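## Task

A little yellow sponge sits on a shelf, hidden behind some cartons. Move the sponge onto the desk, and make sure every carton ends up resting on a shelf again. The robot must not topple or be left leaning, or the task fails. Anything that stays in place only because the robot is holding it does not count.

## Robot and tools

ROBOT. A Hello Robot Stretch 3 with a single arm: a two-wheel base (0.33 m long, 0.34 m wide), a lift that runs up a mast, and a telescoping arm that reaches out to the robot's right side. The base only drives straight or turns in place; it cannot slide sideways, so to move the gripper forward or back you drive the base. Turns pivot about the point between the drive wheels, 0.05 m behind the front edge. With the arm pulled in and the wrist folded, a turn sweeps a 0.28 m radius; an unfolded, level gripper reaches past that. Cameras: head_camera and nav_camera ride on the head (aimed by head_pan_rad and head_tilt_rad); wrist_camera rides on the gripper. Things may occasionally be nudged by an outside push.

FRAMES. Base frame: origin on the floor between the drive wheels, x forward, y left, z up. hand_pose is reported in it, at the point where closed fingertips meet. Odometry frame is the base frame at scene start; heading is positive to the left, -3.142 to 3.142.

execute_actions takes "actions", a list run in order. Each action may hold "robot" (a command), "steps" (1 to 450 control steps at 30 per second; default 1) and "until" (a stop condition, only together with steps). An action with only steps simply waits. An empty list just returns the current state and images. If any action is malformed or a number is out of range, the whole call is rejected and nothing new runs.

A command may contain "base", "joints" and "contact_limits"; parts start together and keep running across later actions. "base" holds exactly one key: translate_m (metres, positive forward, |d| at most 1) or rotate_rad (radians, positive counter-clockwise seen from above, |d| at most 3.2). Both are offsets from wherever the base is when that command begins. "joints" holds absolute targets by name, all for the one arm; unnamed joints keep their current targets. Ranges: lift_m 0 to 1.1 (arm height on the mast, m); arm_m 0 to 0.52 (extension, m); wrist_yaw_rad -1.345 to 4.42 (0 along the arm, positive toward the front, 3.0 folded over the base); wrist_pitch_rad -1.57 to 0.451 (negative tips fingers down); wrist_roll_rad -2.911 to 2.911 (0 fingers side by side); gripper_m -0.089 to 0.179 (larger is wider; real gap is 0.007 m smaller near closed, 0.025 m smaller fully open, zero below 0.007); head_pan_rad -3.953 to 1.73 (0 ahead, positive left, -1.57 looks along the arm); head_tilt_rad -1.53 to 0.419 (negative down). "contact_limits": {"arm_m": n} sets the motor_effort percent (1 to 100) at which the arm halts; lower is gentler, too low halts instantly; it lasts until the next arm command. Instead of one command, "robot" may be a list of up to 8 commands and {"pause_s": s} entries (s at most 15) run in sequence. {"robot": {"stop": true}} brakes everything and clears the queue. A new command overrides immediately and discards the rest of an older queue.

Waiting: the simplest is "steps": 450 with "until": {"robot": {"status": "ended"}}, true once nothing reads moving and no queue runs. You can also test fields, e.g. {"lift_m": [">", 0.3]} or {"base_status": ["!=", "moving"]}; numbers compare as printed. {"any": {"status": "ended"}} fires when the first motion finishes.

zoom_image: {"camera": one of head_camera, nav_camera, wrist_camera, "region": [x0, y0, x1, y1]} in pixels of that camera's last image, top-left origin, at most 504 by 504.

Make sure every motion has ended first, since a final brake may leave things short.

RESULTS. base_status shows progress as (done so far of goal). joint_goals and joint_status per joint; statuses: moving, done (within tolerance), off_target, contact_stop (joint went slack), time_out, stopped, not_commanded, torque_fault (wrist servo off for 10 s, limp, refuses goals). measured_speeds from encoders. refusals counts refused goals; queue is idle/running/done/dropped/stopped; queue_left is commands not started. Lines starting refused:, dropped: or replaced: explain what happened (indices from 0). robot.on_its_own appears when the robot has changed a goal, a joint is slack or off, a motor strains at rest, or base_tilt has shifted 3 degrees or more. lidar_m: 12 distances in 30-degree sectors, first straight ahead, going counter-clockwise (4th left, 7th behind, 10th right), in a plane 0.17 m up. wrist_depth_mm and head_depth_mm are 7 by 7 grids of median depths. motor_effort is percent, bracket is the peak; readings are biased and noisy. base_tilt in degrees (forward, right positive).

SPEED. Full base speed (0.30 m/s, 1.9 rad/s) only with lift_m under 0.30, arm_m under 0.03 and wrist_yaw_rad over 2.54; otherwise 0.10 m/s and 0.63 rad/s.

GRIPPING. Close to a gripper_m smaller than the object's width; to let go, open at least 0.02 beyond where the pads first touched. Neither the reading nor done proves a hold; check images or effort. Over-squeezing triggers a stall guard that weakens the grip; resend a different value to grip again.

SAFETY. Fold or unfold the wrist only with lift_m between 0.32 and 0.95, wrist_pitch_rad -0.4 and roll near 0; once folded the lift may go down to 0.25. With yaw below -0.4 keep pitch at -0.5 or lower. Pushing into something rigid with the gripper higher than about 0.45 m can tip the robot, and a second push after a contact_stop is worse; raising the contact limit makes this riskier. Do not drive while holding, hooking or pushing something fixed, and watch for snagging on furniture, especially in reverse; if it leans, undo the last move in small steps, pull the gripper free, and lower lift_m to about 0.2 if needed. Avoid drops, slams, hard hits and prolonged pushing, which can trip wrist servos. Do not leave objects supported only by the robot.

Each tool is called after "Call:" by a JSON object that holds its "method" and its "body", one argument or row to a line.

## Session

Call:
{"method": "execute_actions", "body": {
  "actions": []
}}

Scene clock: 0.00 s.
robot.base_odometry: x=+0.000 y=+0.000 heading=+0.000 (m, m, rad; robot's odometry frame)
robot.turned_by_wheels: +0.000 (rad since the last result)
robot.turned_by_imu: +0.000 (rad since the last result)
robot.base_tilt: forward=-2.1 right=-0.8 (deg)
robot.lidar_m: 2.09 2.21 2.15 1.75 1.74 1.91 2.06 1.80 2.46 2.05 2.04 2.23
robot.head_depth_mm: 2033 2821 2936 2964 2990 2790 2036 / 2012 2952 3005 3023 3041 3004 2060 / 1811 2802 2857 2882 2899 2866 2057 / 1809 2693 2712 2744 2766 2770 2050 / 1989 2545 2594 2621 2609 2631 2072 / 1996 2446 2478 2501 2468 2484 2073 / 1987 2365 2367 2385 2376 2409 2078
robot.base_status: not_commanded
robot.joint_positions: lift_m=+0.316 arm_m=-0.002 wrist_yaw_rad=+2.861 wrist_pitch_rad=-0.628 wrist_roll_rad=+0.005 gripper_m=+0.037 head_pan_rad=+0.012 head_tilt_rad=+0.007
robot.joint_goals: lift_m=+0.316 arm_m=-0.002 wrist_yaw_rad=+2.861 wrist_pitch_rad=-0.628 wrist_roll_rad=+0.005 gripper_m=+0.037 head_pan_rad=+0.012 head_tilt_rad=+0.007
robot.joint_status: lift_m=not_commanded arm_m=not_commanded wrist_yaw_rad=not_commanded wrist_pitch_rad=not_commanded wrist_roll_rad=not_commanded gripper_m=not_commanded head_pan_rad=not_commanded head_tilt_rad=not_commanded
robot.measured_speeds: translate_m=+0.000 rotate_rad=+0.000 lift_m=+0.000 arm_m=+0.000 wrist_yaw_rad=+0.000 wrist_pitch_rad=+0.000 wrist_roll_rad=+0.000 head_pan_rad=+0.000 head_tilt_rad=+0.000
robot: refusals=0 queue=idle queue_left=0
robot.motor_effort: left_wheel=+0 right_wheel=-1 lift_m=+22 arm_m=+0 wrist_yaw_rad=+0 wrist_pitch_rad=+7 wrist_roll_rad=+1 gripper_m=+1 head_pan_rad=+1 head_tilt_rad=+3 (%)
robot.hand_pose: x=+0.0323 y=+0.0430 z=+0.2850 quat_wxyz=(+0.311, +0.698, +0.122, +0.634) (m; robot's base frame)
robot.wrist_depth_mm: - - - - - - - / - 843 893 891 941 974 - / - 708 730 748 767 771 800 / 570 601 609 615 636 651 668 / 509 - 538 554 556 554 566 / - - - 464 480 486 497 / - - - 416 416 433 445
pictures: head_camera (sideways: a quarter turn clockwise sets it upright), nav_camera (sideways: a quarter turn counterclockwise sets it upright), wrist_camera
Images, in order (width x height): head_camera 896x504, nav_camera 672x504, wrist_camera 644x364.

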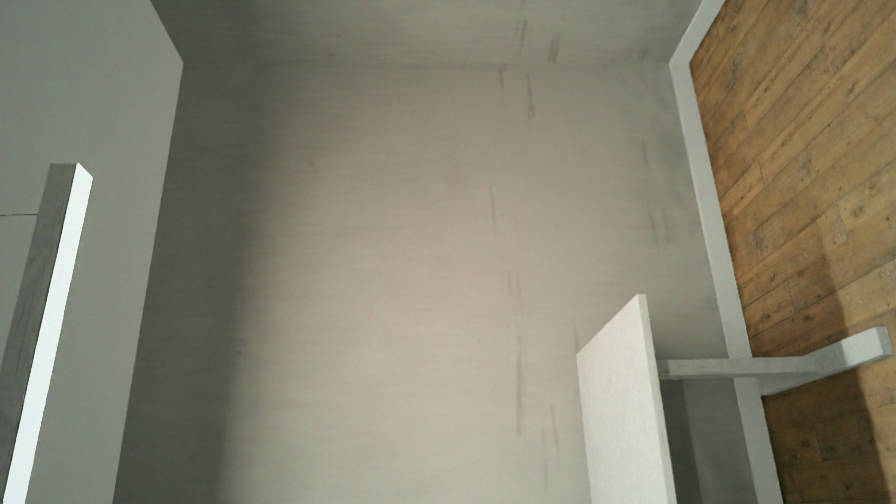

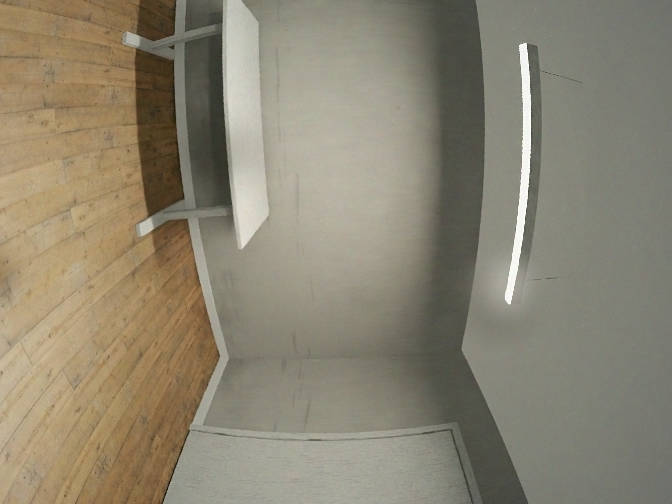

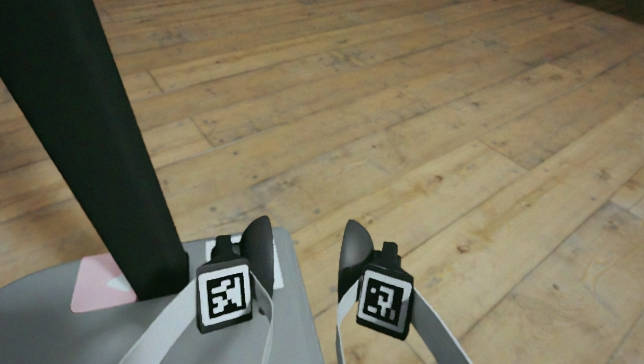

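Call:
{"method": "execute_actions", "body": {
  "actions": [
    {"robot":{"joints":{"head_pan_rad":-2.6,"head_tilt_rad":-0.3}},"steps":200,"until":{"robot":{"status":"ended"}}}
  ]
}}

Scene clock: 4.37 s.
robot.base_odometry: x=+0.000 y=+0.000 heading=+0.000 (m, m, rad; robot's odometry frame)
robot.turned_by_wheels: +0.000 (rad since the last result)
robot.turned_by_imu: +0.001 (rad since the last result)
robot.base_tilt: forward=-2.1 right=-0.9 (deg)
robot.lidar_m: 2.08 2.21 2.15 1.75 1.74 1.91 2.06 1.80 2.45 2.05 2.04 2.22
robot.head_depth_mm: 1894 2018 1816 2233 2378 1845 1444 / 1905 2028 2138 2248 2237 1843 1450 / 1954 2095 2237 2410 2508 1850 1450 / 1989 2121 2279 2438 2507 1852 1445 / 2023 2145 2314 2512 2500 1851 1452 / 1996 2080 2134 2195 2256 1843 1453 / 1798 2168 1940 2484 2385 1836 1458
robot.base_status: not_commanded
robot.joint_positions: lift_m=+0.316 arm_m=-0.002 wrist_yaw_rad=+2.861 wrist_pitch_rad=-0.628 wrist_roll_rad=+0.005 gripper_m=+0.037 head_pan_rad=-2.593 head_tilt_rad=-0.296
robot.joint_goals: lift_m=+0.316 arm_m=-0.002 wrist_yaw_rad=+2.861 wrist_pitch_rad=-0.628 wrist_roll_rad=+0.005 gripper_m=+0.037 head_pan_rad=-2.600 head_tilt_rad=-0.300
robot.joint_status: lift_m=not_commanded arm_m=not_commanded wrist_yaw_rad=not_commanded wrist_pitch_rad=not_commanded wrist_roll_rad=not_commanded gripper_m=not_commanded head_pan_rad=done head_tilt_rad=done
robot.measured_speeds: translate_m=+0.000 rotate_rad=+0.000 lift_m=+0.000 arm_m=+0.000 wrist_yaw_rad=+0.000 wrist_pitch_rad=+0.000 wrist_roll_rad=+0.000 head_pan_rad=+0.000 head_tilt_rad=+0.000
robot: refusals=0 queue=done queue_left=0
robot.motor_effort: left_wheel=+0(0) right_wheel=-1(0) lift_m=+22(22) arm_m=+0(0) wrist_yaw_rad=+0(0) wrist_pitch_rad=+7(8) wrist_roll_rad=+0(1) gripper_m=+0(1) head_pan_rad=-3(42) head_tilt_rad=-2(20) (%)
robot.hand_pose: x=+0.0323 y=+0.0430 z=+0.2850 quat_wxyz=(+0.311, +0.698, +0.122, +0.634) (m; robot's base frame)
robot.wrist_depth_mm: - - - - - - - / - 864 879 894 928 992 - / - 704 712 733 751 770 810 / 571 601 606 621 637 648 680 / 508 - 538 549 553 561 565 / - - - 470 488 487 499 / - - - 420 417 431 437
pictures: head_camera (sideways: a quarter turn clockwise sets it upright), nav_camera (sideways: a quarter turn counterclockwise sets it upright), wrist_camera
camera_calibration (this result's frames):
head_camera: T_world_to_cam=[[0.285939, 0.149694, -0.946483, 1.25422], [0.482318, -0.875967, 0.0071706, -0.0103097], [-0.828015, -0.458556, -0.322673, 0.387347], [0, 0, 0, 1]] pos_world=[-0.0329295, -0.0191596, 1.31216]
nav_camera: T_world_to_cam=[[-0.289512, -0.139156, 0.947005, -1.19061], [-0.486591, 0.873391, -0.0204186, 0.0834962], [-0.824265, -0.466715, -0.320569, 0.380118], [0, 0, 0, 1]] pos_world=[0.00925075, -0.061198, 1.25107]
wrist_camera: T_world_to_cam=[[0.959008, -0.27743, 0.0577565, -0.0430791], [-0.152316, -0.676519, -0.720501, 0.274521], [0.238962, 0.682169, -0.691044, 0.32365], [0, 0, 0, 1]] pos_world=[0.00578733, -0.0470169, 0.423937]
Images, in order (width x height): head_camera 896x504, nav_camera 672x504, wrist_camera 644x364.

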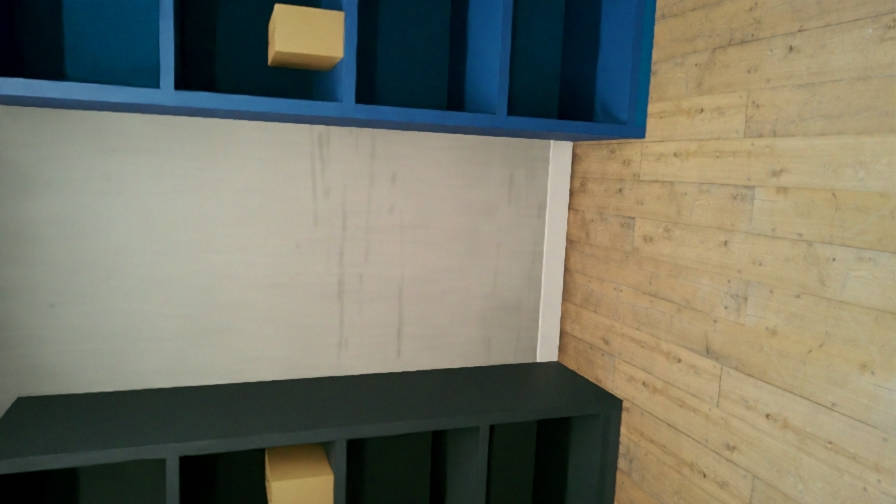

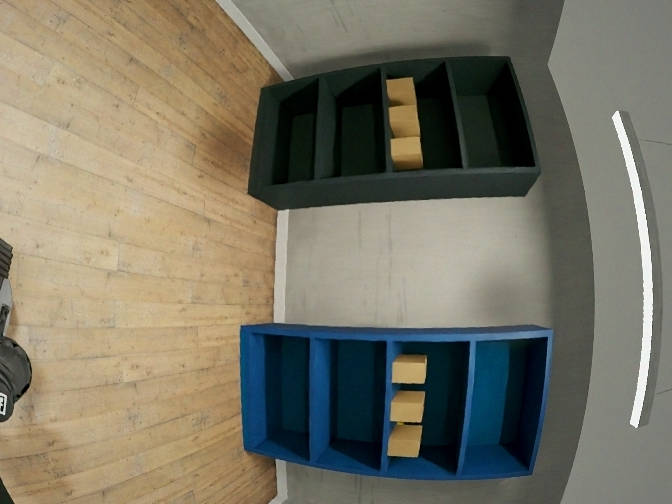

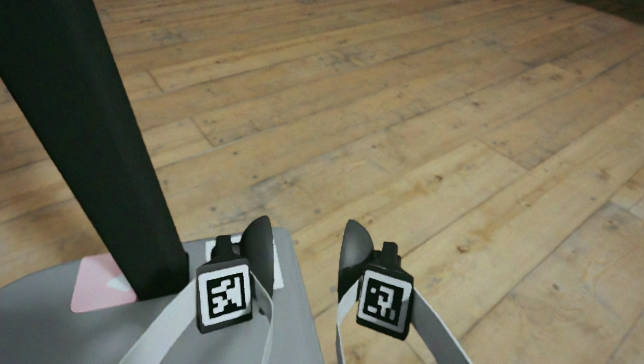

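Call:
{"method": "execute_actions", "body": {
  "actions": [
    {"robot":[{"base":{"rotate_rad":-2.82},"joints":{"lift_m":0.28}},{"base":{"translate_m":1.0}},{"base":{"translate_m":0.2}},{"base":{"rotate_rad":1.57},"joints":{"head_pan_rad":-1.57,"head_tilt_rad":-0.35}},{"base":{"translate_m":-0.5}}],"steps":450,"until":{"robot":{"status":"ended"}}}
  ]
}}

Scene clock: 24.27 s.
robot.base_odometry: x=-1.271 y=+0.018 heading=-1.250 (m, m, rad; robot's odometry frame)
robot.turned_by_wheels: -1.250 (rad since the last result)
robot.turned_by_imu: -1.246 (rad since the last result)
robot.base_tilt: forward=-1.8 right=+0.5 (deg)
robot.lidar_m: 2.23 2.59 3.41 3.36 1.88 1.33 1.26 1.29 0.81 1.07 0.70 1.40
robot.head_depth_mm: 619 998 695 675 1193 1026 1137 / 621 982 1025 772 1245 1027 1206 / 620 976 1013 655 1237 1028 1206 / 620 961 686 647 1216 1027 899 / 620 952 1027 824 1202 1028 898 / 620 941 980 645 1197 1028 871 / 618 930 689 616 1171 1025 870
robot.base_status: moving (translate_m -0.4189 of -0.5000)
robot.joint_positions: lift_m=+0.280 arm_m=-0.002 wrist_yaw_rad=+2.861 wrist_pitch_rad=-0.629 wrist_roll_rad=+0.005 gripper_m=+0.037 head_pan_rad=-1.577 head_tilt_rad=-0.346
robot.joint_goals: lift_m=+0.280 arm_m=-0.002 wrist_yaw_rad=+2.861 wrist_pitch_rad=-0.629 wrist_roll_rad=+0.005 gripper_m=+0.037 head_pan_rad=-1.570 head_tilt_rad=-0.350
robot.joint_status: lift_m=done arm_m=not_commanded wrist_yaw_rad=not_commanded wrist_pitch_rad=not_commanded wrist_roll_rad=not_commanded gripper_m=not_commanded head_pan_rad=done head_tilt_rad=done
robot.measured_speeds: translate_m=-0.225 rotate_rad=+0.000 lift_m=+0.000 arm_m=+0.000 wrist_yaw_rad=+0.000 wrist_pitch_rad=+0.000 wrist_roll_rad=+0.000 head_pan_rad=+0.000 head_tilt_rad=+0.000
robot: refusals=0 queue=running queue_left=0
robot.motor_effort: left_wheel=+1(13) right_wheel=+4(10) lift_m=+19(24) arm_m=-1(0) wrist_yaw_rad=+0(0) wrist_pitch_rad=+8(8) wrist_roll_rad=+1(1) gripper_m=+0(0) head_pan_rad=+3(44) head_tilt_rad=-1(8) (%)
robot.hand_pose: x=+0.0322 y=+0.0427 z=+0.2485 quat_wxyz=(+0.311, +0.698, +0.122, +0.634) (m; robot's base frame)
robot.wrist_depth_mm: - 981 - - - - - / - 785 809 827 841 893 903 / 594 638 650 675 693 712 746 / 526 543 550 576 583 593 608 / 478 - - 497 494 508 519 / - - - 431 440 448 453 / - - - 383 380 394 399
pictures: head_camera (sideways: a quarter turn clockwise sets it upright), nav_camera (sideways: a quarter turn counterclockwise sets it upright), wrist_camera
camera_calibration (this result's frames):
head_camera: T_world_to_cam=[[0.0236654, 0.368736, -0.929233, 1.2333], [0.998647, -0.0517673, 0.00489103, -0.0104912], [-0.0463004, -0.928092, -0.369462, 0.44347], [0, 0, 0, 1]] pos_world=[0.00182323, -0.043725, 1.30992]
nav_camera: T_world_to_cam=[[-0.0345051, -0.366251, 0.929876, -1.1698], [-0.998705, 0.0474462, -0.0183715, 0.0839538], [-0.0373905, -0.929306, -0.367414, 0.436282], [0, 0, 0, 1]] pos_world=[0.0597937, -0.0269855, 1.24961]
wrist_camera: T_world_to_cam=[[0.95903, -0.277356, 0.057758, -0.0409962], [-0.152583, -0.677443, -0.719576, 0.247909], [0.238706, 0.681282, -0.692007, 0.298976], [0, 0, 0, 1]] pos_world=[0.00577582, -0.0471131, 0.387651]
Images, in order (width x height): head_camera 896x504, nav_camera 672x504, wrist_camera 644x364.

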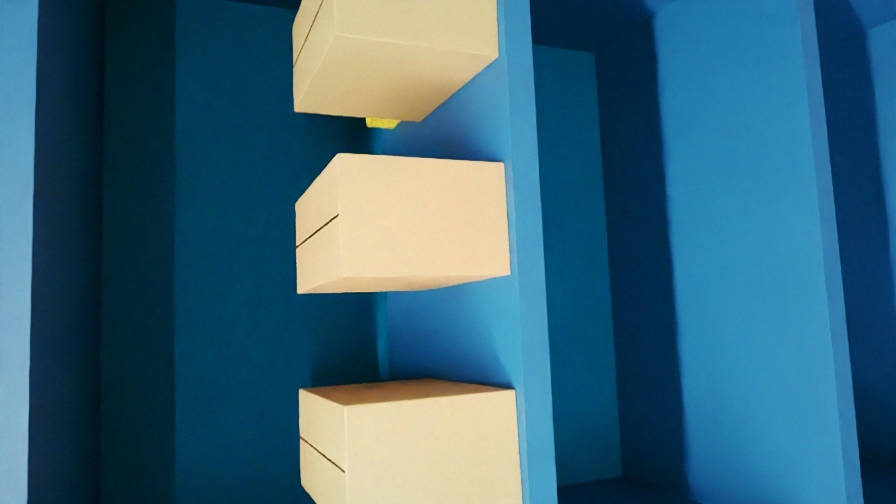

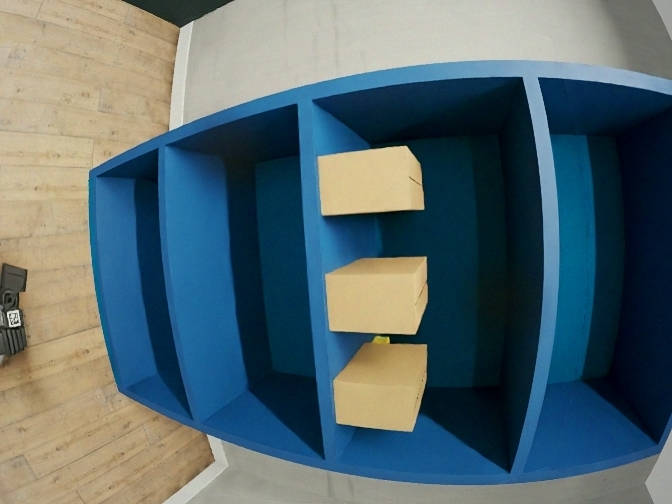

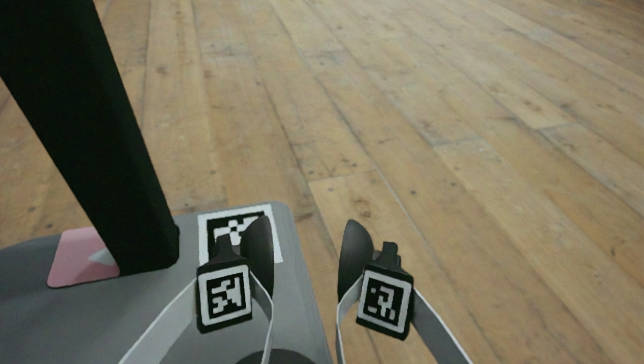

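Call:
{"method": "execute_actions", "body": {
  "actions": [
    {"robot":[{"base":{"rotate_rad":0.055},"joints":{"lift_m":0.9,"wrist_pitch_rad":-0.4}},{"base":{"translate_m":-0.2},"joints":{"wrist_yaw_rad":0,"gripper_m":0.179}},{"joints":{"wrist_pitch_rad":0,"lift_m":1.0}}],"steps":450,"until":{"robot":{"status":"ended"}}}
  ]
}}

Scene clock: 39.73 s.
robot.base_odometry: x=-1.370 y=+0.281 heading=-1.195 (m, m, rad; robot's odometry frame)
robot.turned_by_wheels: +0.055 (rad since the last result)
robot.turned_by_imu: +0.058 (rad since the last result)
robot.base_tilt: forward=-2.1 right=-0.8 (deg)
robot.lidar_m: 2.51 2.91 3.45 3.70 1.37 1.01 0.98 1.02 0.66 0.94 0.87 0.88
robot.head_depth_mm: 538 598 607 653 678 - - / 622 846 857 772 928 - - / 624 964 1005 652 - - - / 623 960 685 641 - - - / 622 954 1030 823 1204 987 898 / 621 949 804 672 1216 1026 897 / 619 947 686 629 1196 1026 896
robot.base_status: done (translate_m -0.2000 of -0.2000)
robot.joint_positions: lift_m=+1.000 arm_m=-0.002 wrist_yaw_rad=+0.003 wrist_pitch_rad=-0.021 wrist_roll_rad=+0.005 gripper_m=+0.179 head_pan_rad=-1.577 head_tilt_rad=-0.346
robot.joint_goals: lift_m=+1.000 arm_m=-0.002 wrist_yaw_rad=+0.000 wrist_pitch_rad=+0.000 wrist_roll_rad=+0.005 gripper_m=+0.179 head_pan_rad=-1.570 head_tilt_rad=-0.350
robot.joint_status: lift_m=done arm_m=not_commanded wrist_yaw_rad=done wrist_pitch_rad=done wrist_roll_rad=not_commanded gripper_m=done head_pan_rad=done head_tilt_rad=done
robot.measured_speeds: translate_m=+0.000 rotate_rad=+0.000 lift_m=+0.000 arm_m=+0.000 wrist_yaw_rad=+0.000 wrist_pitch_rad=+0.000 wrist_roll_rad=+0.000 head_pan_rad=+0.000 head_tilt_rad=+0.000
robot: refusals=0 queue=done queue_left=0
robot.motor_effort: left_wheel=-2(10) right_wheel=+1(9) lift_m=+25(24) arm_m=-1(0) wrist_yaw_rad=-2(2) wrist_pitch_rad=+12(13) wrist_roll_rad=+1(1) gripper_m=+0(84) head_pan_rad=+3(3) head_tilt_rad=-2(1) (%)
robot.hand_pose: x=-0.0207 y=-0.3983 z=+1.1091 quat_wxyz=(+0.706, +0.009, -0.708, -0.007) (m; robot's base frame)
robot.wrist_depth_mm: 781 797 796 787 725 408 823 / 788 812 808 813 810 410 830 / 500 382 828 831 626 400 848 / 480 390 589 393 599 399 863 / 483 402 522 400 534 435 928 / - 400 396 403 413 412 900 / 881 940 919 913 706 419 930
pictures: head_camera (sideways: a quarter turn clockwise sets it upright), nav_camera (sideways: a quarter turn counterclockwise sets it upright), wrist_camera
camera_calibration (this result's frames):
head_camera: T_world_to_cam=[[0.0236599, 0.369031, -0.929116, 1.23315], [0.998648, -0.0517493, 0.0048765, -0.0104722], [-0.0462815, -0.927975, -0.369757, 0.443853], [0, 0, 0, 1]] pos_world=[0.00182407, -0.0437276, 1.30991]
nav_camera: T_world_to_cam=[[-0.0344997, -0.366547, 0.92976, -1.16965], [-0.998706, 0.0474325, -0.0183583, 0.0839366], [-0.0373716, -0.92919, -0.367709, 0.436666], [0, 0, 0, 1]] pos_world=[0.0597943, -0.0269679, 1.2496]
wrist_camera: T_world_to_cam=[[-0.998429, 0.0304638, 0.0470337, -0.0683109], [-0.041671, 0.157545, -0.986632, 1.1913], [-0.0374665, -0.987042, -0.156028, -0.0570994], [0, 0, 0, 1]] pos_world=[-0.0207, -0.241962, 1.16968]
Images, in order (width x height): head_camera 896x504, nav_camera 672x504, wrist_camera 644x364.

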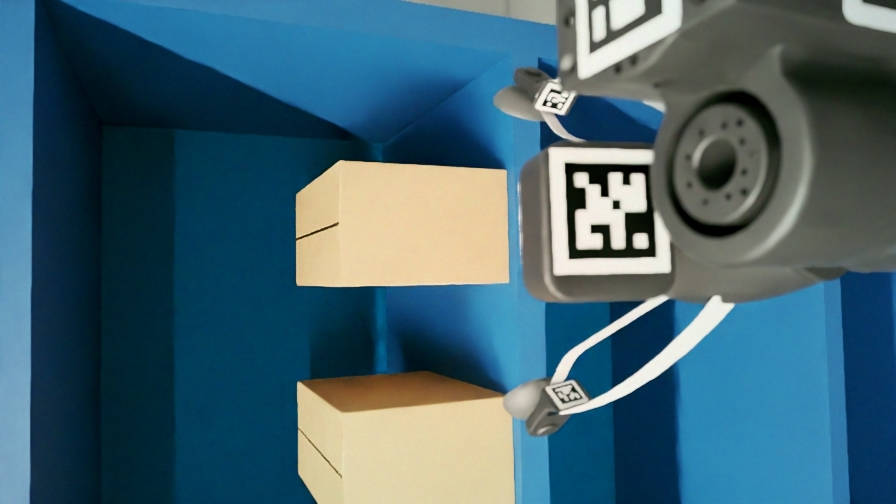

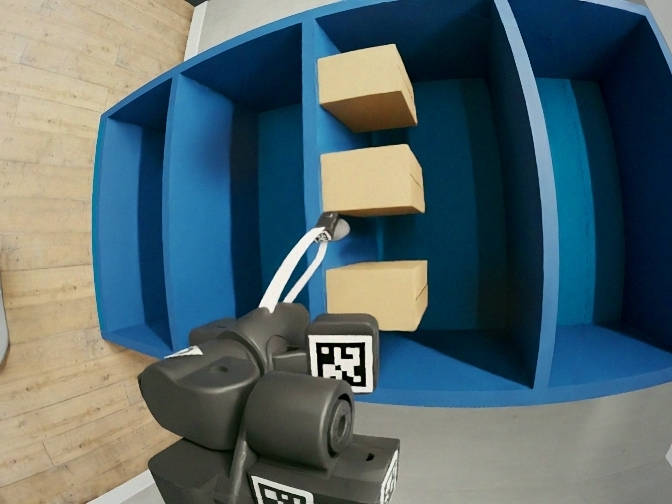

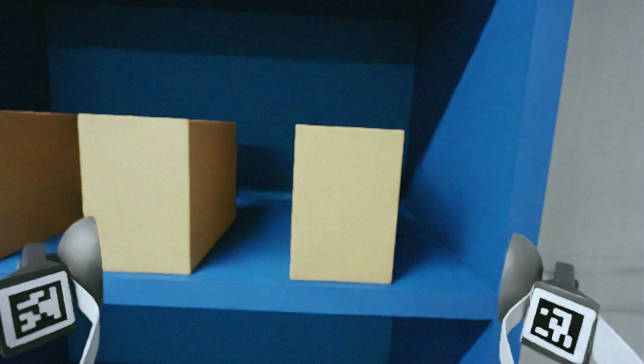

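Call:
{"method": "execute_actions", "body": {
  "actions": [
    {"robot":[{"base":{"translate_m":-0.037}},{"joints":{"arm_m":0.31}},{"joints":{"gripper_m":0.07}},{"joints":{"lift_m":1.03}},{"joints":{"arm_m":0.0,"head_tilt_rad":-0.8}},{"joints":{"lift_m":0.64}},{"joints":{"arm_m":0.33}}],"steps":450,"until":{"robot":{"status":"ended"}}},
    {"steps":300,"until":{"robot":{"status":"ended"}}}
  ]
}}

Scene clock: 61.07 s.
robot.base_odometry: x=-1.383 y=+0.316 heading=-1.195 (m, m, rad; robot's odometry frame)
robot.turned_by_wheels: +0.000 (rad since the last result)
robot.turned_by_imu: +0.004 (rad since the last result)
robot.base_tilt: forward=-2.1 right=-0.9 (deg)
robot.lidar_m: 2.54 2.95 3.44 3.25 1.33 0.98 0.94 0.98 0.65 0.78 0.91 0.89
robot.head_depth_mm: 533 1037 1317 1626 1494 1289 1152 / 701 632 779 1471 1524 - - / 877 653 1156 - 1335 1281 1128 / 808 653 843 - 1393 1283 1126 / 869 651 1151 1015 1385 1279 1128 / 865 647 1194 1015 1381 1279 1122 / 556 600 1189 1010 1381 1276 1124
robot.base_status: done (translate_m -0.0370 of -0.0370)
robot.joint_positions: lift_m=+0.640 arm_m=+0.330 wrist_yaw_rad=+0.001 wrist_pitch_rad=-0.032 wrist_roll_rad=+0.005 gripper_m=+0.095 head_pan_rad=-1.577 head_tilt_rad=-0.790
robot.joint_goals: lift_m=+0.640 arm_m=+0.330 wrist_yaw_rad=+0.000 wrist_pitch_rad=+0.000 wrist_roll_rad=+0.005 gripper_m=+0.094 head_pan_rad=-1.570 head_tilt_rad=-0.800
robot.joint_status: lift_m=done arm_m=done wrist_yaw_rad=done wrist_pitch_rad=done wrist_roll_rad=not_commanded gripper_m=done head_pan_rad=done head_tilt_rad=done
robot.measured_speeds: translate_m=+0.000 rotate_rad=+0.000 lift_m=+0.000 arm_m=+0.000 wrist_yaw_rad=+0.000 wrist_pitch_rad=+0.000 wrist_roll_rad=+0.000 head_pan_rad=+0.000 head_tilt_rad=+0.000
robot: refusals=0 queue=done queue_left=0
robot.on_its_own: gripper_m is held at +0.094, not at your +0.070, by its stall guard, which is not easing now
robot.motor_effort: left_wheel=-2(8) right_wheel=+1(3) lift_m=+19(25) arm_m=+4(6) wrist_yaw_rad=+0(2) wrist_pitch_rad=+19(22) wrist_roll_rad=+1(1) gripper_m=-19(100) head_pan_rad=+2(2) head_tilt_rad=-4(29) (%)
robot.hand_pose: x=-0.0213 y=-0.7299 z=+0.7466 quat_wxyz=(+0.706, +0.012, -0.708, -0.011) (m; robot's base frame)
robot.wrist_depth_mm: 461 464 469 465 471 340 227 / 476 471 479 485 481 337 224 / 494 488 117 119 120 312 222 / 507 120 119 120 121 306 220 / 514 122 122 123 124 305 218 / 516 123 124 126 127 266 217 / 404 390 127 128 129 361 206
pictures: head_camera (sideways: a quarter turn clockwise sets it upright), nav_camera (sideways: a quarter turn counterclockwise sets it upright), wrist_camera
camera_calibration (this result's frames):
head_camera: T_world_to_cam=[[0.0258105, 0.732436, -0.680346, 0.908793], [0.998663, -0.049383, -0.0152774, 0.0157628], [-0.0447873, -0.679042, -0.732732, 0.916074], [0, 0, 0, 1]] pos_world=[0.00183035, -0.0428017, 1.28977]
nav_camera: T_world_to_cam=[[-0.0366533, -0.730463, 0.681968, -0.846568], [-0.998684, 0.0512778, 0.00124863, 0.0584054], [-0.0358819, -0.681024, -0.731381, 0.909796], [0, 0, 0, 1]] pos_world=[0.0599442, -0.00178892, 1.24267]
wrist_camera: T_world_to_cam=[[-0.998352, 0.0322631, 0.0474653, -0.0407603], [-0.0413857, 0.16829, -0.984868, 0.892421], [-0.0397628, -0.985209, -0.166677, -0.431708], [0, 0, 0, 1]] pos_world=[-0.0209256, -0.574193, 0.808896]
Images, in order (width x height): head_camera 896x504, nav_camera 672x504, wrist_camera 644x364.

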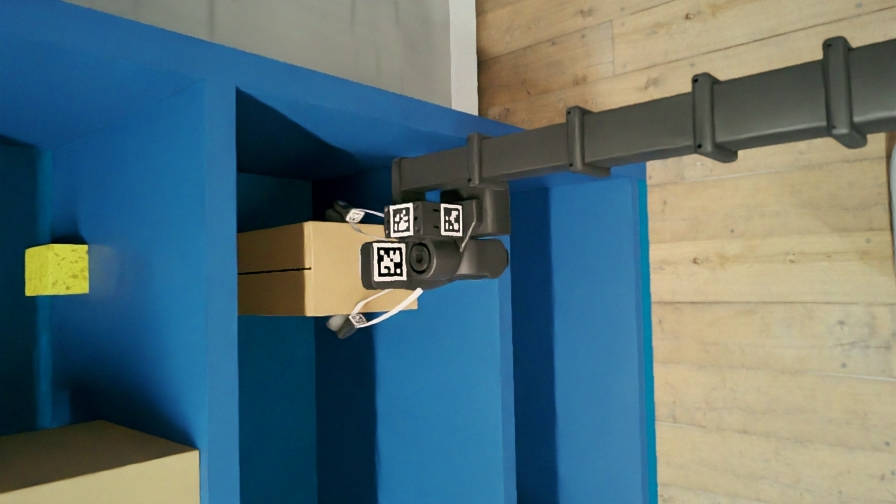

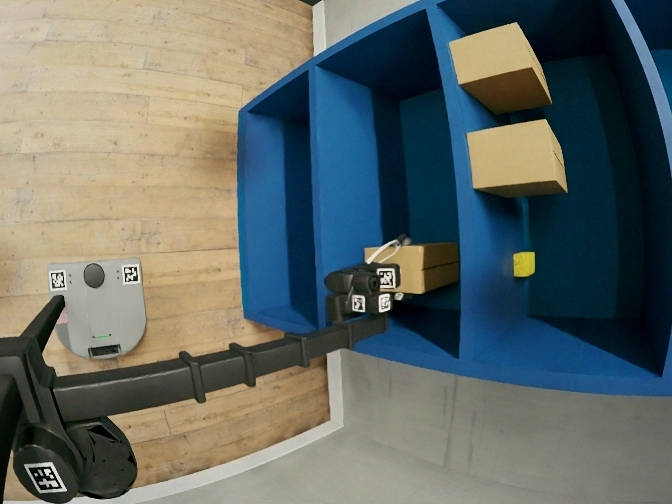

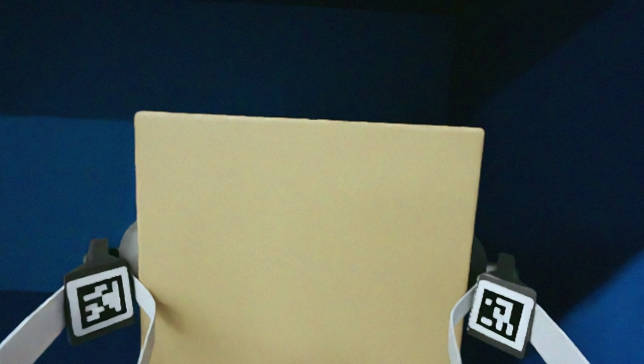

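Call:
{"method": "execute_actions", "body": {
  "actions": [
    {"robot":[{"joints":{"lift_m":0.558}},{"joints":{"gripper_m":0.179}},{"joints":{"arm_m":0.0,"head_tilt_rad":-0.4}},{"joints":{"lift_m":0.93,"gripper_m":0.13},"base":{"rotate_rad":-0.45}},{"base":{"translate_m":0.13}},{"base":{"rotate_rad":0.9}},{"base":{"translate_m":-0.13}},{"base":{"rotate_rad":-0.45}}],"steps":450,"until":{"robot":{"status":"ended"}}},
    {"steps":300,"until":{"robot":{"status":"ended"}}},
    {"robot":{"joints":{"arm_m":0.25}},"steps":300,"until":{"robot":{"status":"ended"}}}
  ]
}}

Scene clock: 87.77 s.
robot.base_odometry: x=-1.488 y=+0.274 heading=-1.195 (m, m, rad; robot's odometry frame)
robot.turned_by_wheels: +0.000 (rad since the last result)
robot.turned_by_imu: +0.005 (rad since the last result)
robot.base_tilt: forward=-2.2 right=-0.9 (deg)
robot.lidar_m: 2.51 2.96 3.56 3.36 1.33 0.98 0.94 0.98 0.54 0.78 0.90 0.82
robot.head_depth_mm: 500 507 513 532 - 676 1299 / 699 714 727 656 753 760 783 / 791 860 930 - 1106 961 828 / 788 854 920 - 847 777 806 / 785 849 927 712 915 904 804 / 780 845 911 712 1105 961 806 / 776 841 591 538 1108 963 804
robot.base_status: done (rotate_rad -0.4499 of -0.4500)
robot.joint_positions: lift_m=+0.930 arm_m=+0.250 wrist_yaw_rad=+0.000 wrist_pitch_rad=-0.021 wrist_roll_rad=+0.005 gripper_m=+0.130 head_pan_rad=-1.577 head_tilt_rad=-0.408
robot.joint_goals: lift_m=+0.930 arm_m=+0.250 wrist_yaw_rad=+0.000 wrist_pitch_rad=+0.000 wrist_roll_rad=+0.005 gripper_m=+0.130 head_pan_rad=-1.570 head_tilt_rad=-0.400
robot.joint_status: lift_m=done arm_m=done wrist_yaw_rad=done wrist_pitch_rad=done wrist_roll_rad=not_commanded gripper_m=done head_pan_rad=done head_tilt_rad=done
robot.measured_speeds: translate_m=+0.000 rotate_rad=+0.000 lift_m=+0.000 arm_m=+0.000 wrist_yaw_rad=+0.000 wrist_pitch_rad=+0.000 wrist_roll_rad=+0.000 head_pan_rad=+0.000 head_tilt_rad=+0.000
robot: refusals=0 queue=done queue_left=0
robot.motor_effort: left_wheel=+2(8) right_wheel=-3(5) lift_m=+24(27) arm_m=+4(4) wrist_yaw_rad=+0(1) wrist_pitch_rad=+13(19) wrist_roll_rad=+1(1) gripper_m=-1(85) head_pan_rad=+3(2) head_tilt_rad=+4(24) (%)
robot.hand_pose: x=-0.0213 y=-0.6502 z=+1.0391 quat_wxyz=(+0.706, +0.008, -0.708, -0.008) (m; robot's base frame)
robot.wrist_depth_mm: 238 438 439 440 439 344 226 / 241 443 445 445 449 338 224 / 241 461 456 458 460 336 222 / 245 465 466 470 470 330 220 / 248 359 340 327 376 319 218 / 225 - 233 240 248 266 216 / - 166 177 180 185 176 192
pictures: head_camera (sideways: a quarter turn clockwise sets it upright), nav_camera (sideways: a quarter turn counterclockwise sets it upright), wrist_camera
camera_calibration (this result's frames):
head_camera: T_world_to_cam=[[0.0239582, 0.425821, -0.90449, 1.20101], [0.998652, -0.0518698, 0.00203276, -0.00676974], [-0.0460502, -0.903319, -0.42649, 0.51768], [0, 0, 0, 1]] pos_world=[0.00182576, -0.0441378, 1.3071]
nav_camera: T_world_to_cam=[[-0.0347984, -0.423382, 0.905283, -1.13771], [-0.998704, 0.0483955, -0.0157559, 0.0805472], [-0.0371409, -0.904658, -0.424517, 0.510591], [0, 0, 0, 1]] pos_world=[0.0598161, -0.0236737, 1.24797]
wrist_camera: T_world_to_cam=[[-0.998352, 0.032791, 0.0471033, -0.0564978], [-0.0413788, 0.157484, -0.986654, 1.16194], [-0.0397714, -0.986977, -0.155868, -0.316849], [0, 0, 0, 1]] pos_world=[-0.0209267, -0.493856, 1.0997]
Images, in order (width x height): head_camera 896x504, nav_camera 672x504, wrist_camera 644x364.

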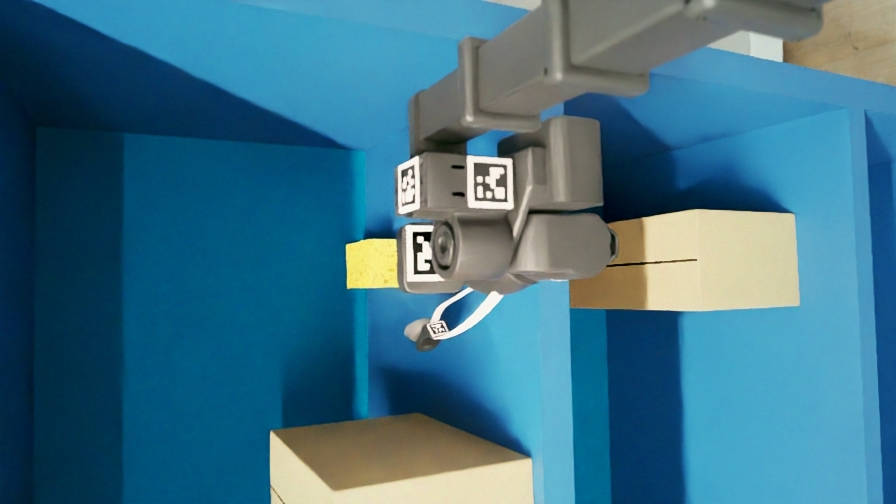

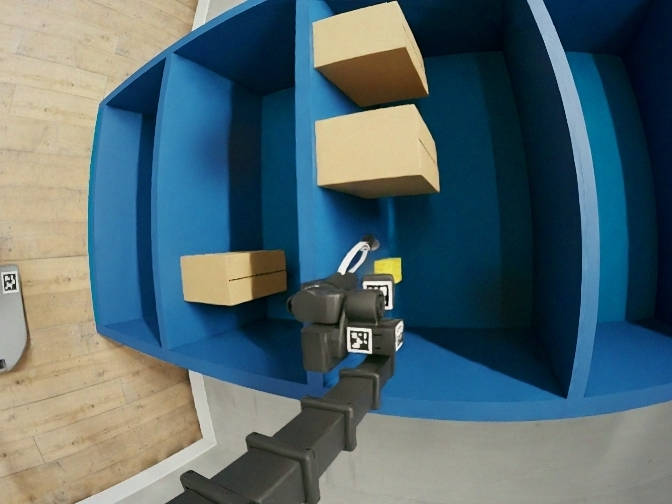

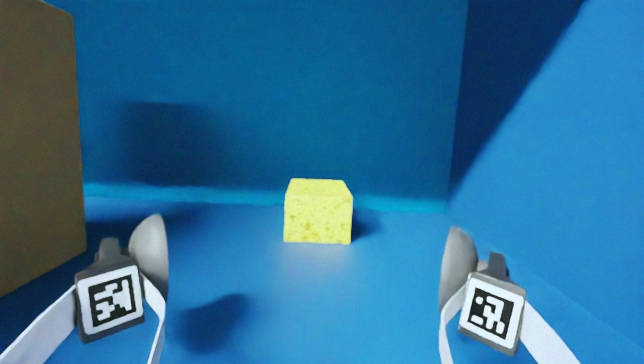

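Call:
{"method": "execute_actions", "body": {
  "actions": [
    {"robot":[{"joints":{"arm_m":0.445,"wrist_pitch_rad":-0.1}},{"joints":{"gripper_m":0.03}},{"joints":{"lift_m":0.945,"wrist_pitch_rad":0}},{"joints":{"arm_m":0.0}},{"joints":{"wrist_pitch_rad":-0.4,"wrist_yaw_rad":3.0,"lift_m":0.8}},{"joints":{"lift_m":0.27},"base":{"rotate_rad":1.38}},{"base":{"translate_m":1}},{"base":{"translate_m":1}}],"steps":450,"until":{"robot":{"status":"ended"}}},
    {"steps":450,"until":{"robot":{"status":"ended"}}},
    {"robot":[{"base":{"translate_m":0.6}},{"base":{"rotate_rad":1.76}},{"joints":{"lift_m":0.85,"head_tilt_rad":-0.8}},{"joints":{"wrist_yaw_rad":0}},{"joints":{"wrist_pitch_rad":0}}],"steps":450,"until":{"robot":{"status":"ended"}}}
  ]
}}

Scene clock: 136.07 s.
robot.base_odometry: x=+1.067 y=+0.752 heading=+1.945 (m, m, rad; robot's odometry frame)
robot.turned_by_wheels: +3.140 (rad since the last result)
robot.turned_by_imu: +3.117 (rad since the last result)
robot.base_tilt: forward=-2.1 right=-0.8 (deg)
robot.lidar_m: 1.43 1.48 2.03 3.09 3.34 2.43 2.33 1.77 1.06 1.24 0.93 1.49
robot.head_depth_mm: 1099 1197 947 771 1530 - 1095 / 1092 1185 942 770 1516 - 1093 / 1083 1179 939 789 1524 - 1107 / 1080 1173 935 498 - - 1109 / 1073 1162 934 744 1443 1281 1128 / 1067 1155 930 761 1445 1278 1125 / 1061 1152 930 760 1411 1275 1122
robot.base_status: done (rotate_rad +1.7599 of +1.7600)
robot.joint_positions: lift_m=+0.850 arm_m=+0.000 wrist_yaw_rad=+0.003 wrist_pitch_rad=-0.165 wrist_roll_rad=+0.005 gripper_m=+0.031 head_pan_rad=-1.576 head_tilt_rad=-0.790
robot.joint_goals: lift_m=+0.850 arm_m=+0.000 wrist_yaw_rad=+0.000 wrist_pitch_rad=+0.000 wrist_roll_rad=+0.005 gripper_m=+0.030 head_pan_rad=-1.570 head_tilt_rad=-0.800
robot.joint_status: lift_m=done arm_m=done wrist_yaw_rad=done wrist_pitch_rad=moving wrist_roll_rad=not_commanded gripper_m=done head_pan_rad=done head_tilt_rad=done
robot.measured_speeds: translate_m=+0.000 rotate_rad=+0.000 lift_m=+0.000 arm_m=+0.000 wrist_yaw_rad=+0.000 wrist_pitch_rad=+1.151 wrist_roll_rad=+0.000 head_pan_rad=+0.000 head_tilt_rad=+0.000
robot: refusals=0 queue=running queue_left=0
robot.motor_effort: left_wheel=-2(19) right_wheel=+1(21) lift_m=+25(28) arm_m=-4(22) wrist_yaw_rad=-2(5) wrist_pitch_rad=+13(48) wrist_roll_rad=+0(2) gripper_m=-16(90) head_pan_rad=+2(3) head_tilt_rad=-5(27) (%)
robot.hand_pose: x=-0.0207 y=-0.3942 z=+0.9228 quat_wxyz=(+0.703, +0.059, -0.706, -0.058) (m; robot's base frame)
robot.wrist_depth_mm: 905 918 912 931 930 933 939 / 977 948 982 971 987 986 983 / - 987 - - 998 - - / 958 911 949 - - - - / 599 619 193 166 714 707 731 / 461 480 128 130 137 521 532 / 375 373 133 134 388 412 424
pictures: head_camera (sideways: a quarter turn clockwise sets it upright), nav_camera (sideways: a quarter turn counterclockwise sets it upright), wrist_camera
camera_calibration (this result's frames):
head_camera: T_world_to_cam=[[0.0256279, 0.731887, -0.680944, 0.909573], [0.998675, -0.0491508, -0.0152419, 0.0157165], [-0.0446243, -0.679651, -0.732177, 0.915351], [0, 0, 0, 1]] pos_world=[0.00184077, -0.0428127, 1.28981]
nav_camera: T_world_to_cam=[[-0.0364712, -0.729915, 0.682564, -0.847346], [-0.998696, 0.0510342, 0.00121159, 0.0584537], [-0.0357185, -0.68163, -0.730825, 0.909071], [0, 0, 0, 1]] pos_world=[0.0599444, -0.0018241, 1.24267]
wrist_camera: T_world_to_cam=[[-0.998438, 0.0233467, 0.050768, -0.0659117], [-0.0415598, 0.297061, -0.953954, 1.03171], [-0.0373529, -0.954573, -0.295627, 0.0595097], [0, 0, 0, 1]] pos_world=[-0.020708, -0.248137, 1.00515]
Images, in order (width x height): head_camera 896x504, nav_camera 672x504, wrist_camera 644x364.

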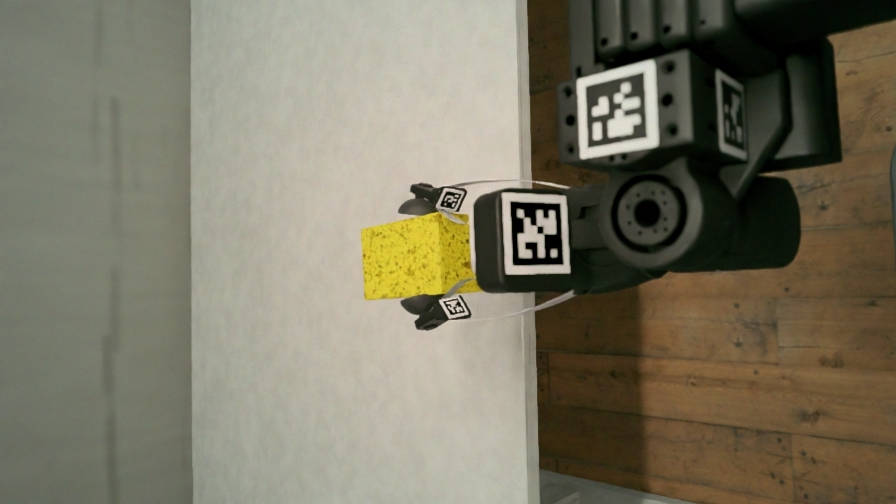

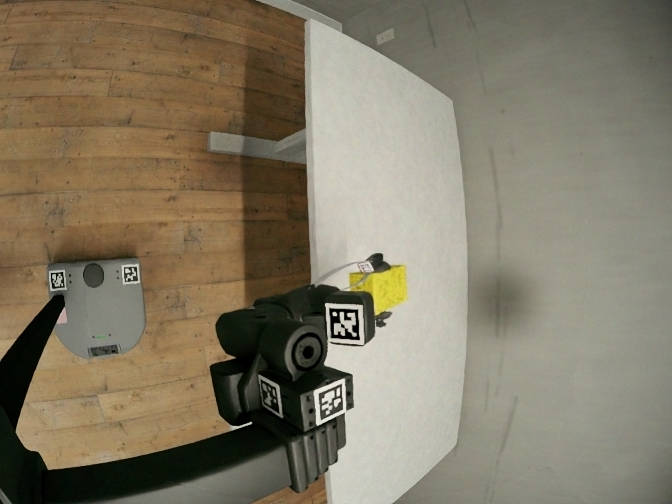

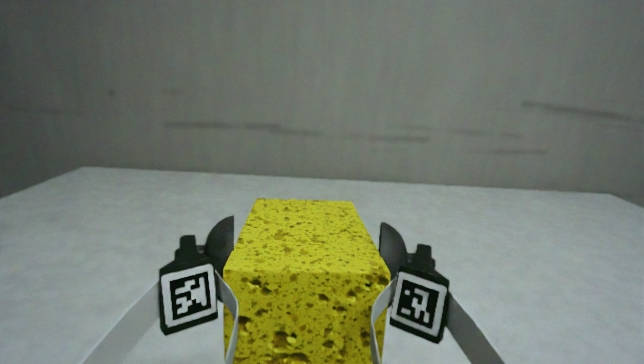

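Desk z≈0.73; sponge tilted, slightly lower.

Call:
{"method": "execute_actions", "body": {
  "actions": [
    {"robot":[{"joints":{"arm_m":0.2,"wrist_pitch_rad":-0.25,"lift_m":0.745}},{"joints":{"gripper_m":0.13}},{"joints":{"lift_m":0.85}}],"steps":450,"until":{"robot":{"status":"ended"}}}
  ]
}}

Call:
{"method": "finished_scene", "body": {
  "scene": 1
}}

Scene clock: 145.27 s.
robot.base_odometry: x=+1.067 y=+0.752 heading=+1.945 (m, m, rad; robot's odometry frame)
robot.turned_by_wheels: +0.000 (rad since the last result)
robot.turned_by_imu: +0.002 (rad since the last result)
robot.base_tilt: forward=-2.1 right=-0.8 (deg)
robot.lidar_m: 1.43 1.49 2.03 3.08 3.35 2.43 2.33 1.77 1.06 1.24 0.93 1.49
robot.head_depth_mm: 1097 1193 949 - - - 1113 / 1087 1184 1005 - 1458 1290 1126 / 1084 1177 - 721 1446 1283 1134 / 1080 1173 - 727 1446 1284 1128 / 1071 1166 934 764 1446 1279 1127 / 1067 1161 929 762 1436 1275 1125 / 1062 1151 928 762 1410 1275 1123
robot.base_status: done (rotate_rad +1.7599 of +1.7600)
robot.joint_positions: lift_m=+0.850 arm_m=+0.200 wrist_yaw_rad=+0.002 wrist_pitch_rad=-0.269 wrist_roll_rad=+0.005 gripper_m=+0.130 head_pan_rad=-1.576 head_tilt_rad=-0.790
robot.joint_goals: lift_m=+0.850 arm_m=+0.200 wrist_yaw_rad=+0.000 wrist_pitch_rad=-0.250 wrist_roll_rad=+0.005 gripper_m=+0.130 head_pan_rad=-1.570 head_tilt_rad=-0.800
robot.joint_status: lift_m=done arm_m=done wrist_yaw_rad=done wrist_pitch_rad=done wrist_roll_rad=not_commanded gripper_m=done head_pan_rad=done head_tilt_rad=done
robot.measured_speeds: translate_m=+0.000 rotate_rad=+0.000 lift_m=+0.000 arm_m=+0.000 wrist_yaw_rad=+0.000 wrist_pitch_rad=+0.000 wrist_roll_rad=+0.000 head_pan_rad=+0.000 head_tilt_rad=+0.000
robot: refusals=0 queue=done queue_left=0
robot.motor_effort: left_wheel=-2(3) right_wheel=+1(2) lift_m=+25(25) arm_m=+4(4) wrist_yaw_rad=-1(2) wrist_pitch_rad=+11(14) wrist_roll_rad=+0(0) gripper_m=+0(80) head_pan_rad=+3(2) head_tilt_rad=-4(5) (%)
robot.hand_pose: x=-0.0211 y=-0.5852 z=+0.8973 quat_wxyz=(+0.699, +0.095, -0.702, -0.095) (m; robot's base frame)
robot.wrist_depth_mm: 724 713 730 722 733 732 723 / 777 775 775 768 785 787 755 / 821 813 842 822 838 817 811 / 619 654 676 713 727 770 800 / 483 520 507 520 545 555 572 / 392 - 403 413 422 447 439 / - 321 334 342 347 335 361
pictures: head_camera (sideways: a quarter turn clockwise sets it upright), nav_camera (sideways: a quarter turn counterclockwise sets it upright), wrist_camera
camera_calibration (this result's frames):
head_camera: T_world_to_cam=[[0.0256286, 0.732033, -0.680787, 0.909368], [0.998675, -0.0491474, -0.0152513, 0.0157287], [-0.0446233, -0.679494, -0.732323, 0.915541], [0, 0, 0, 1]] pos_world=[0.00184079, -0.0428101, 1.2898]
nav_camera: T_world_to_cam=[[-0.0364719, -0.730062, 0.682407, -0.847142], [-0.998696, 0.0510338, 0.00122134, 0.058441], [-0.0357175, -0.681473, -0.730971, 0.909262], [0, 0, 0, 1]] pos_world=[0.0599445, -0.00181136, 1.24267]
wrist_camera: T_world_to_cam=[[-0.998395, 0.0193213, 0.0532392, -0.0650908], [-0.0413155, 0.394508, -0.917963, 1.08887], [-0.0387396, -0.918689, -0.393076, -0.0219308], [0, 0, 0, 1]] pos_world=[-0.0208486, -0.448459, 0.994389]
Images, in order (width x height): head_camera 896x504, nav_camera 672x504, wrist_camera 644x364.

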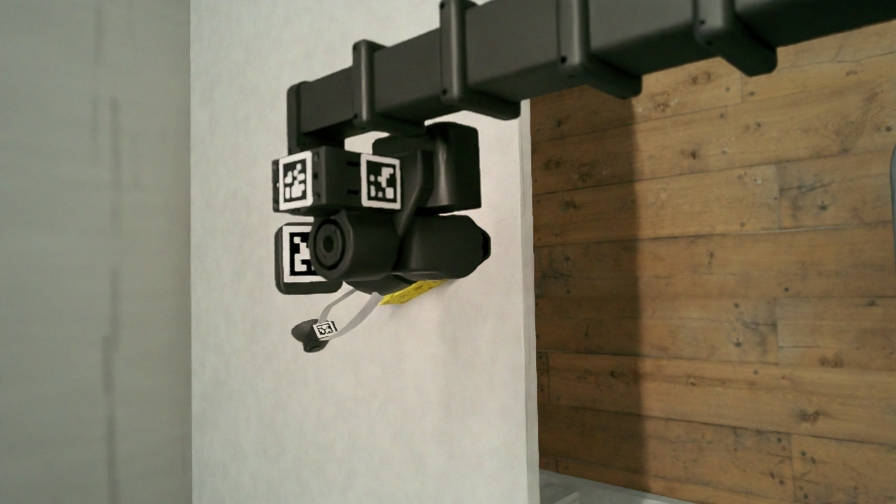

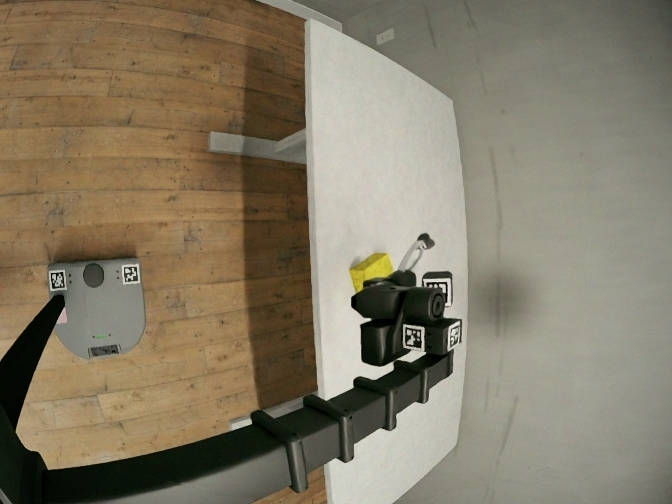

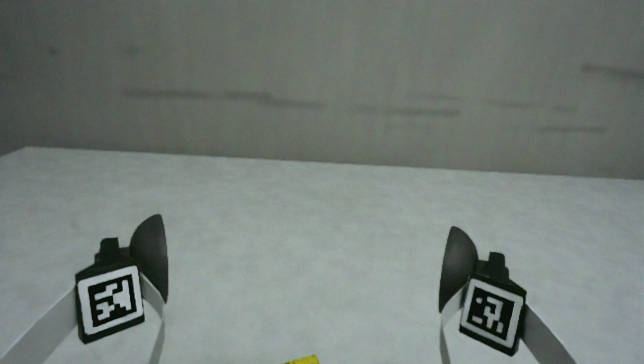

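The scene is finished: the task was done.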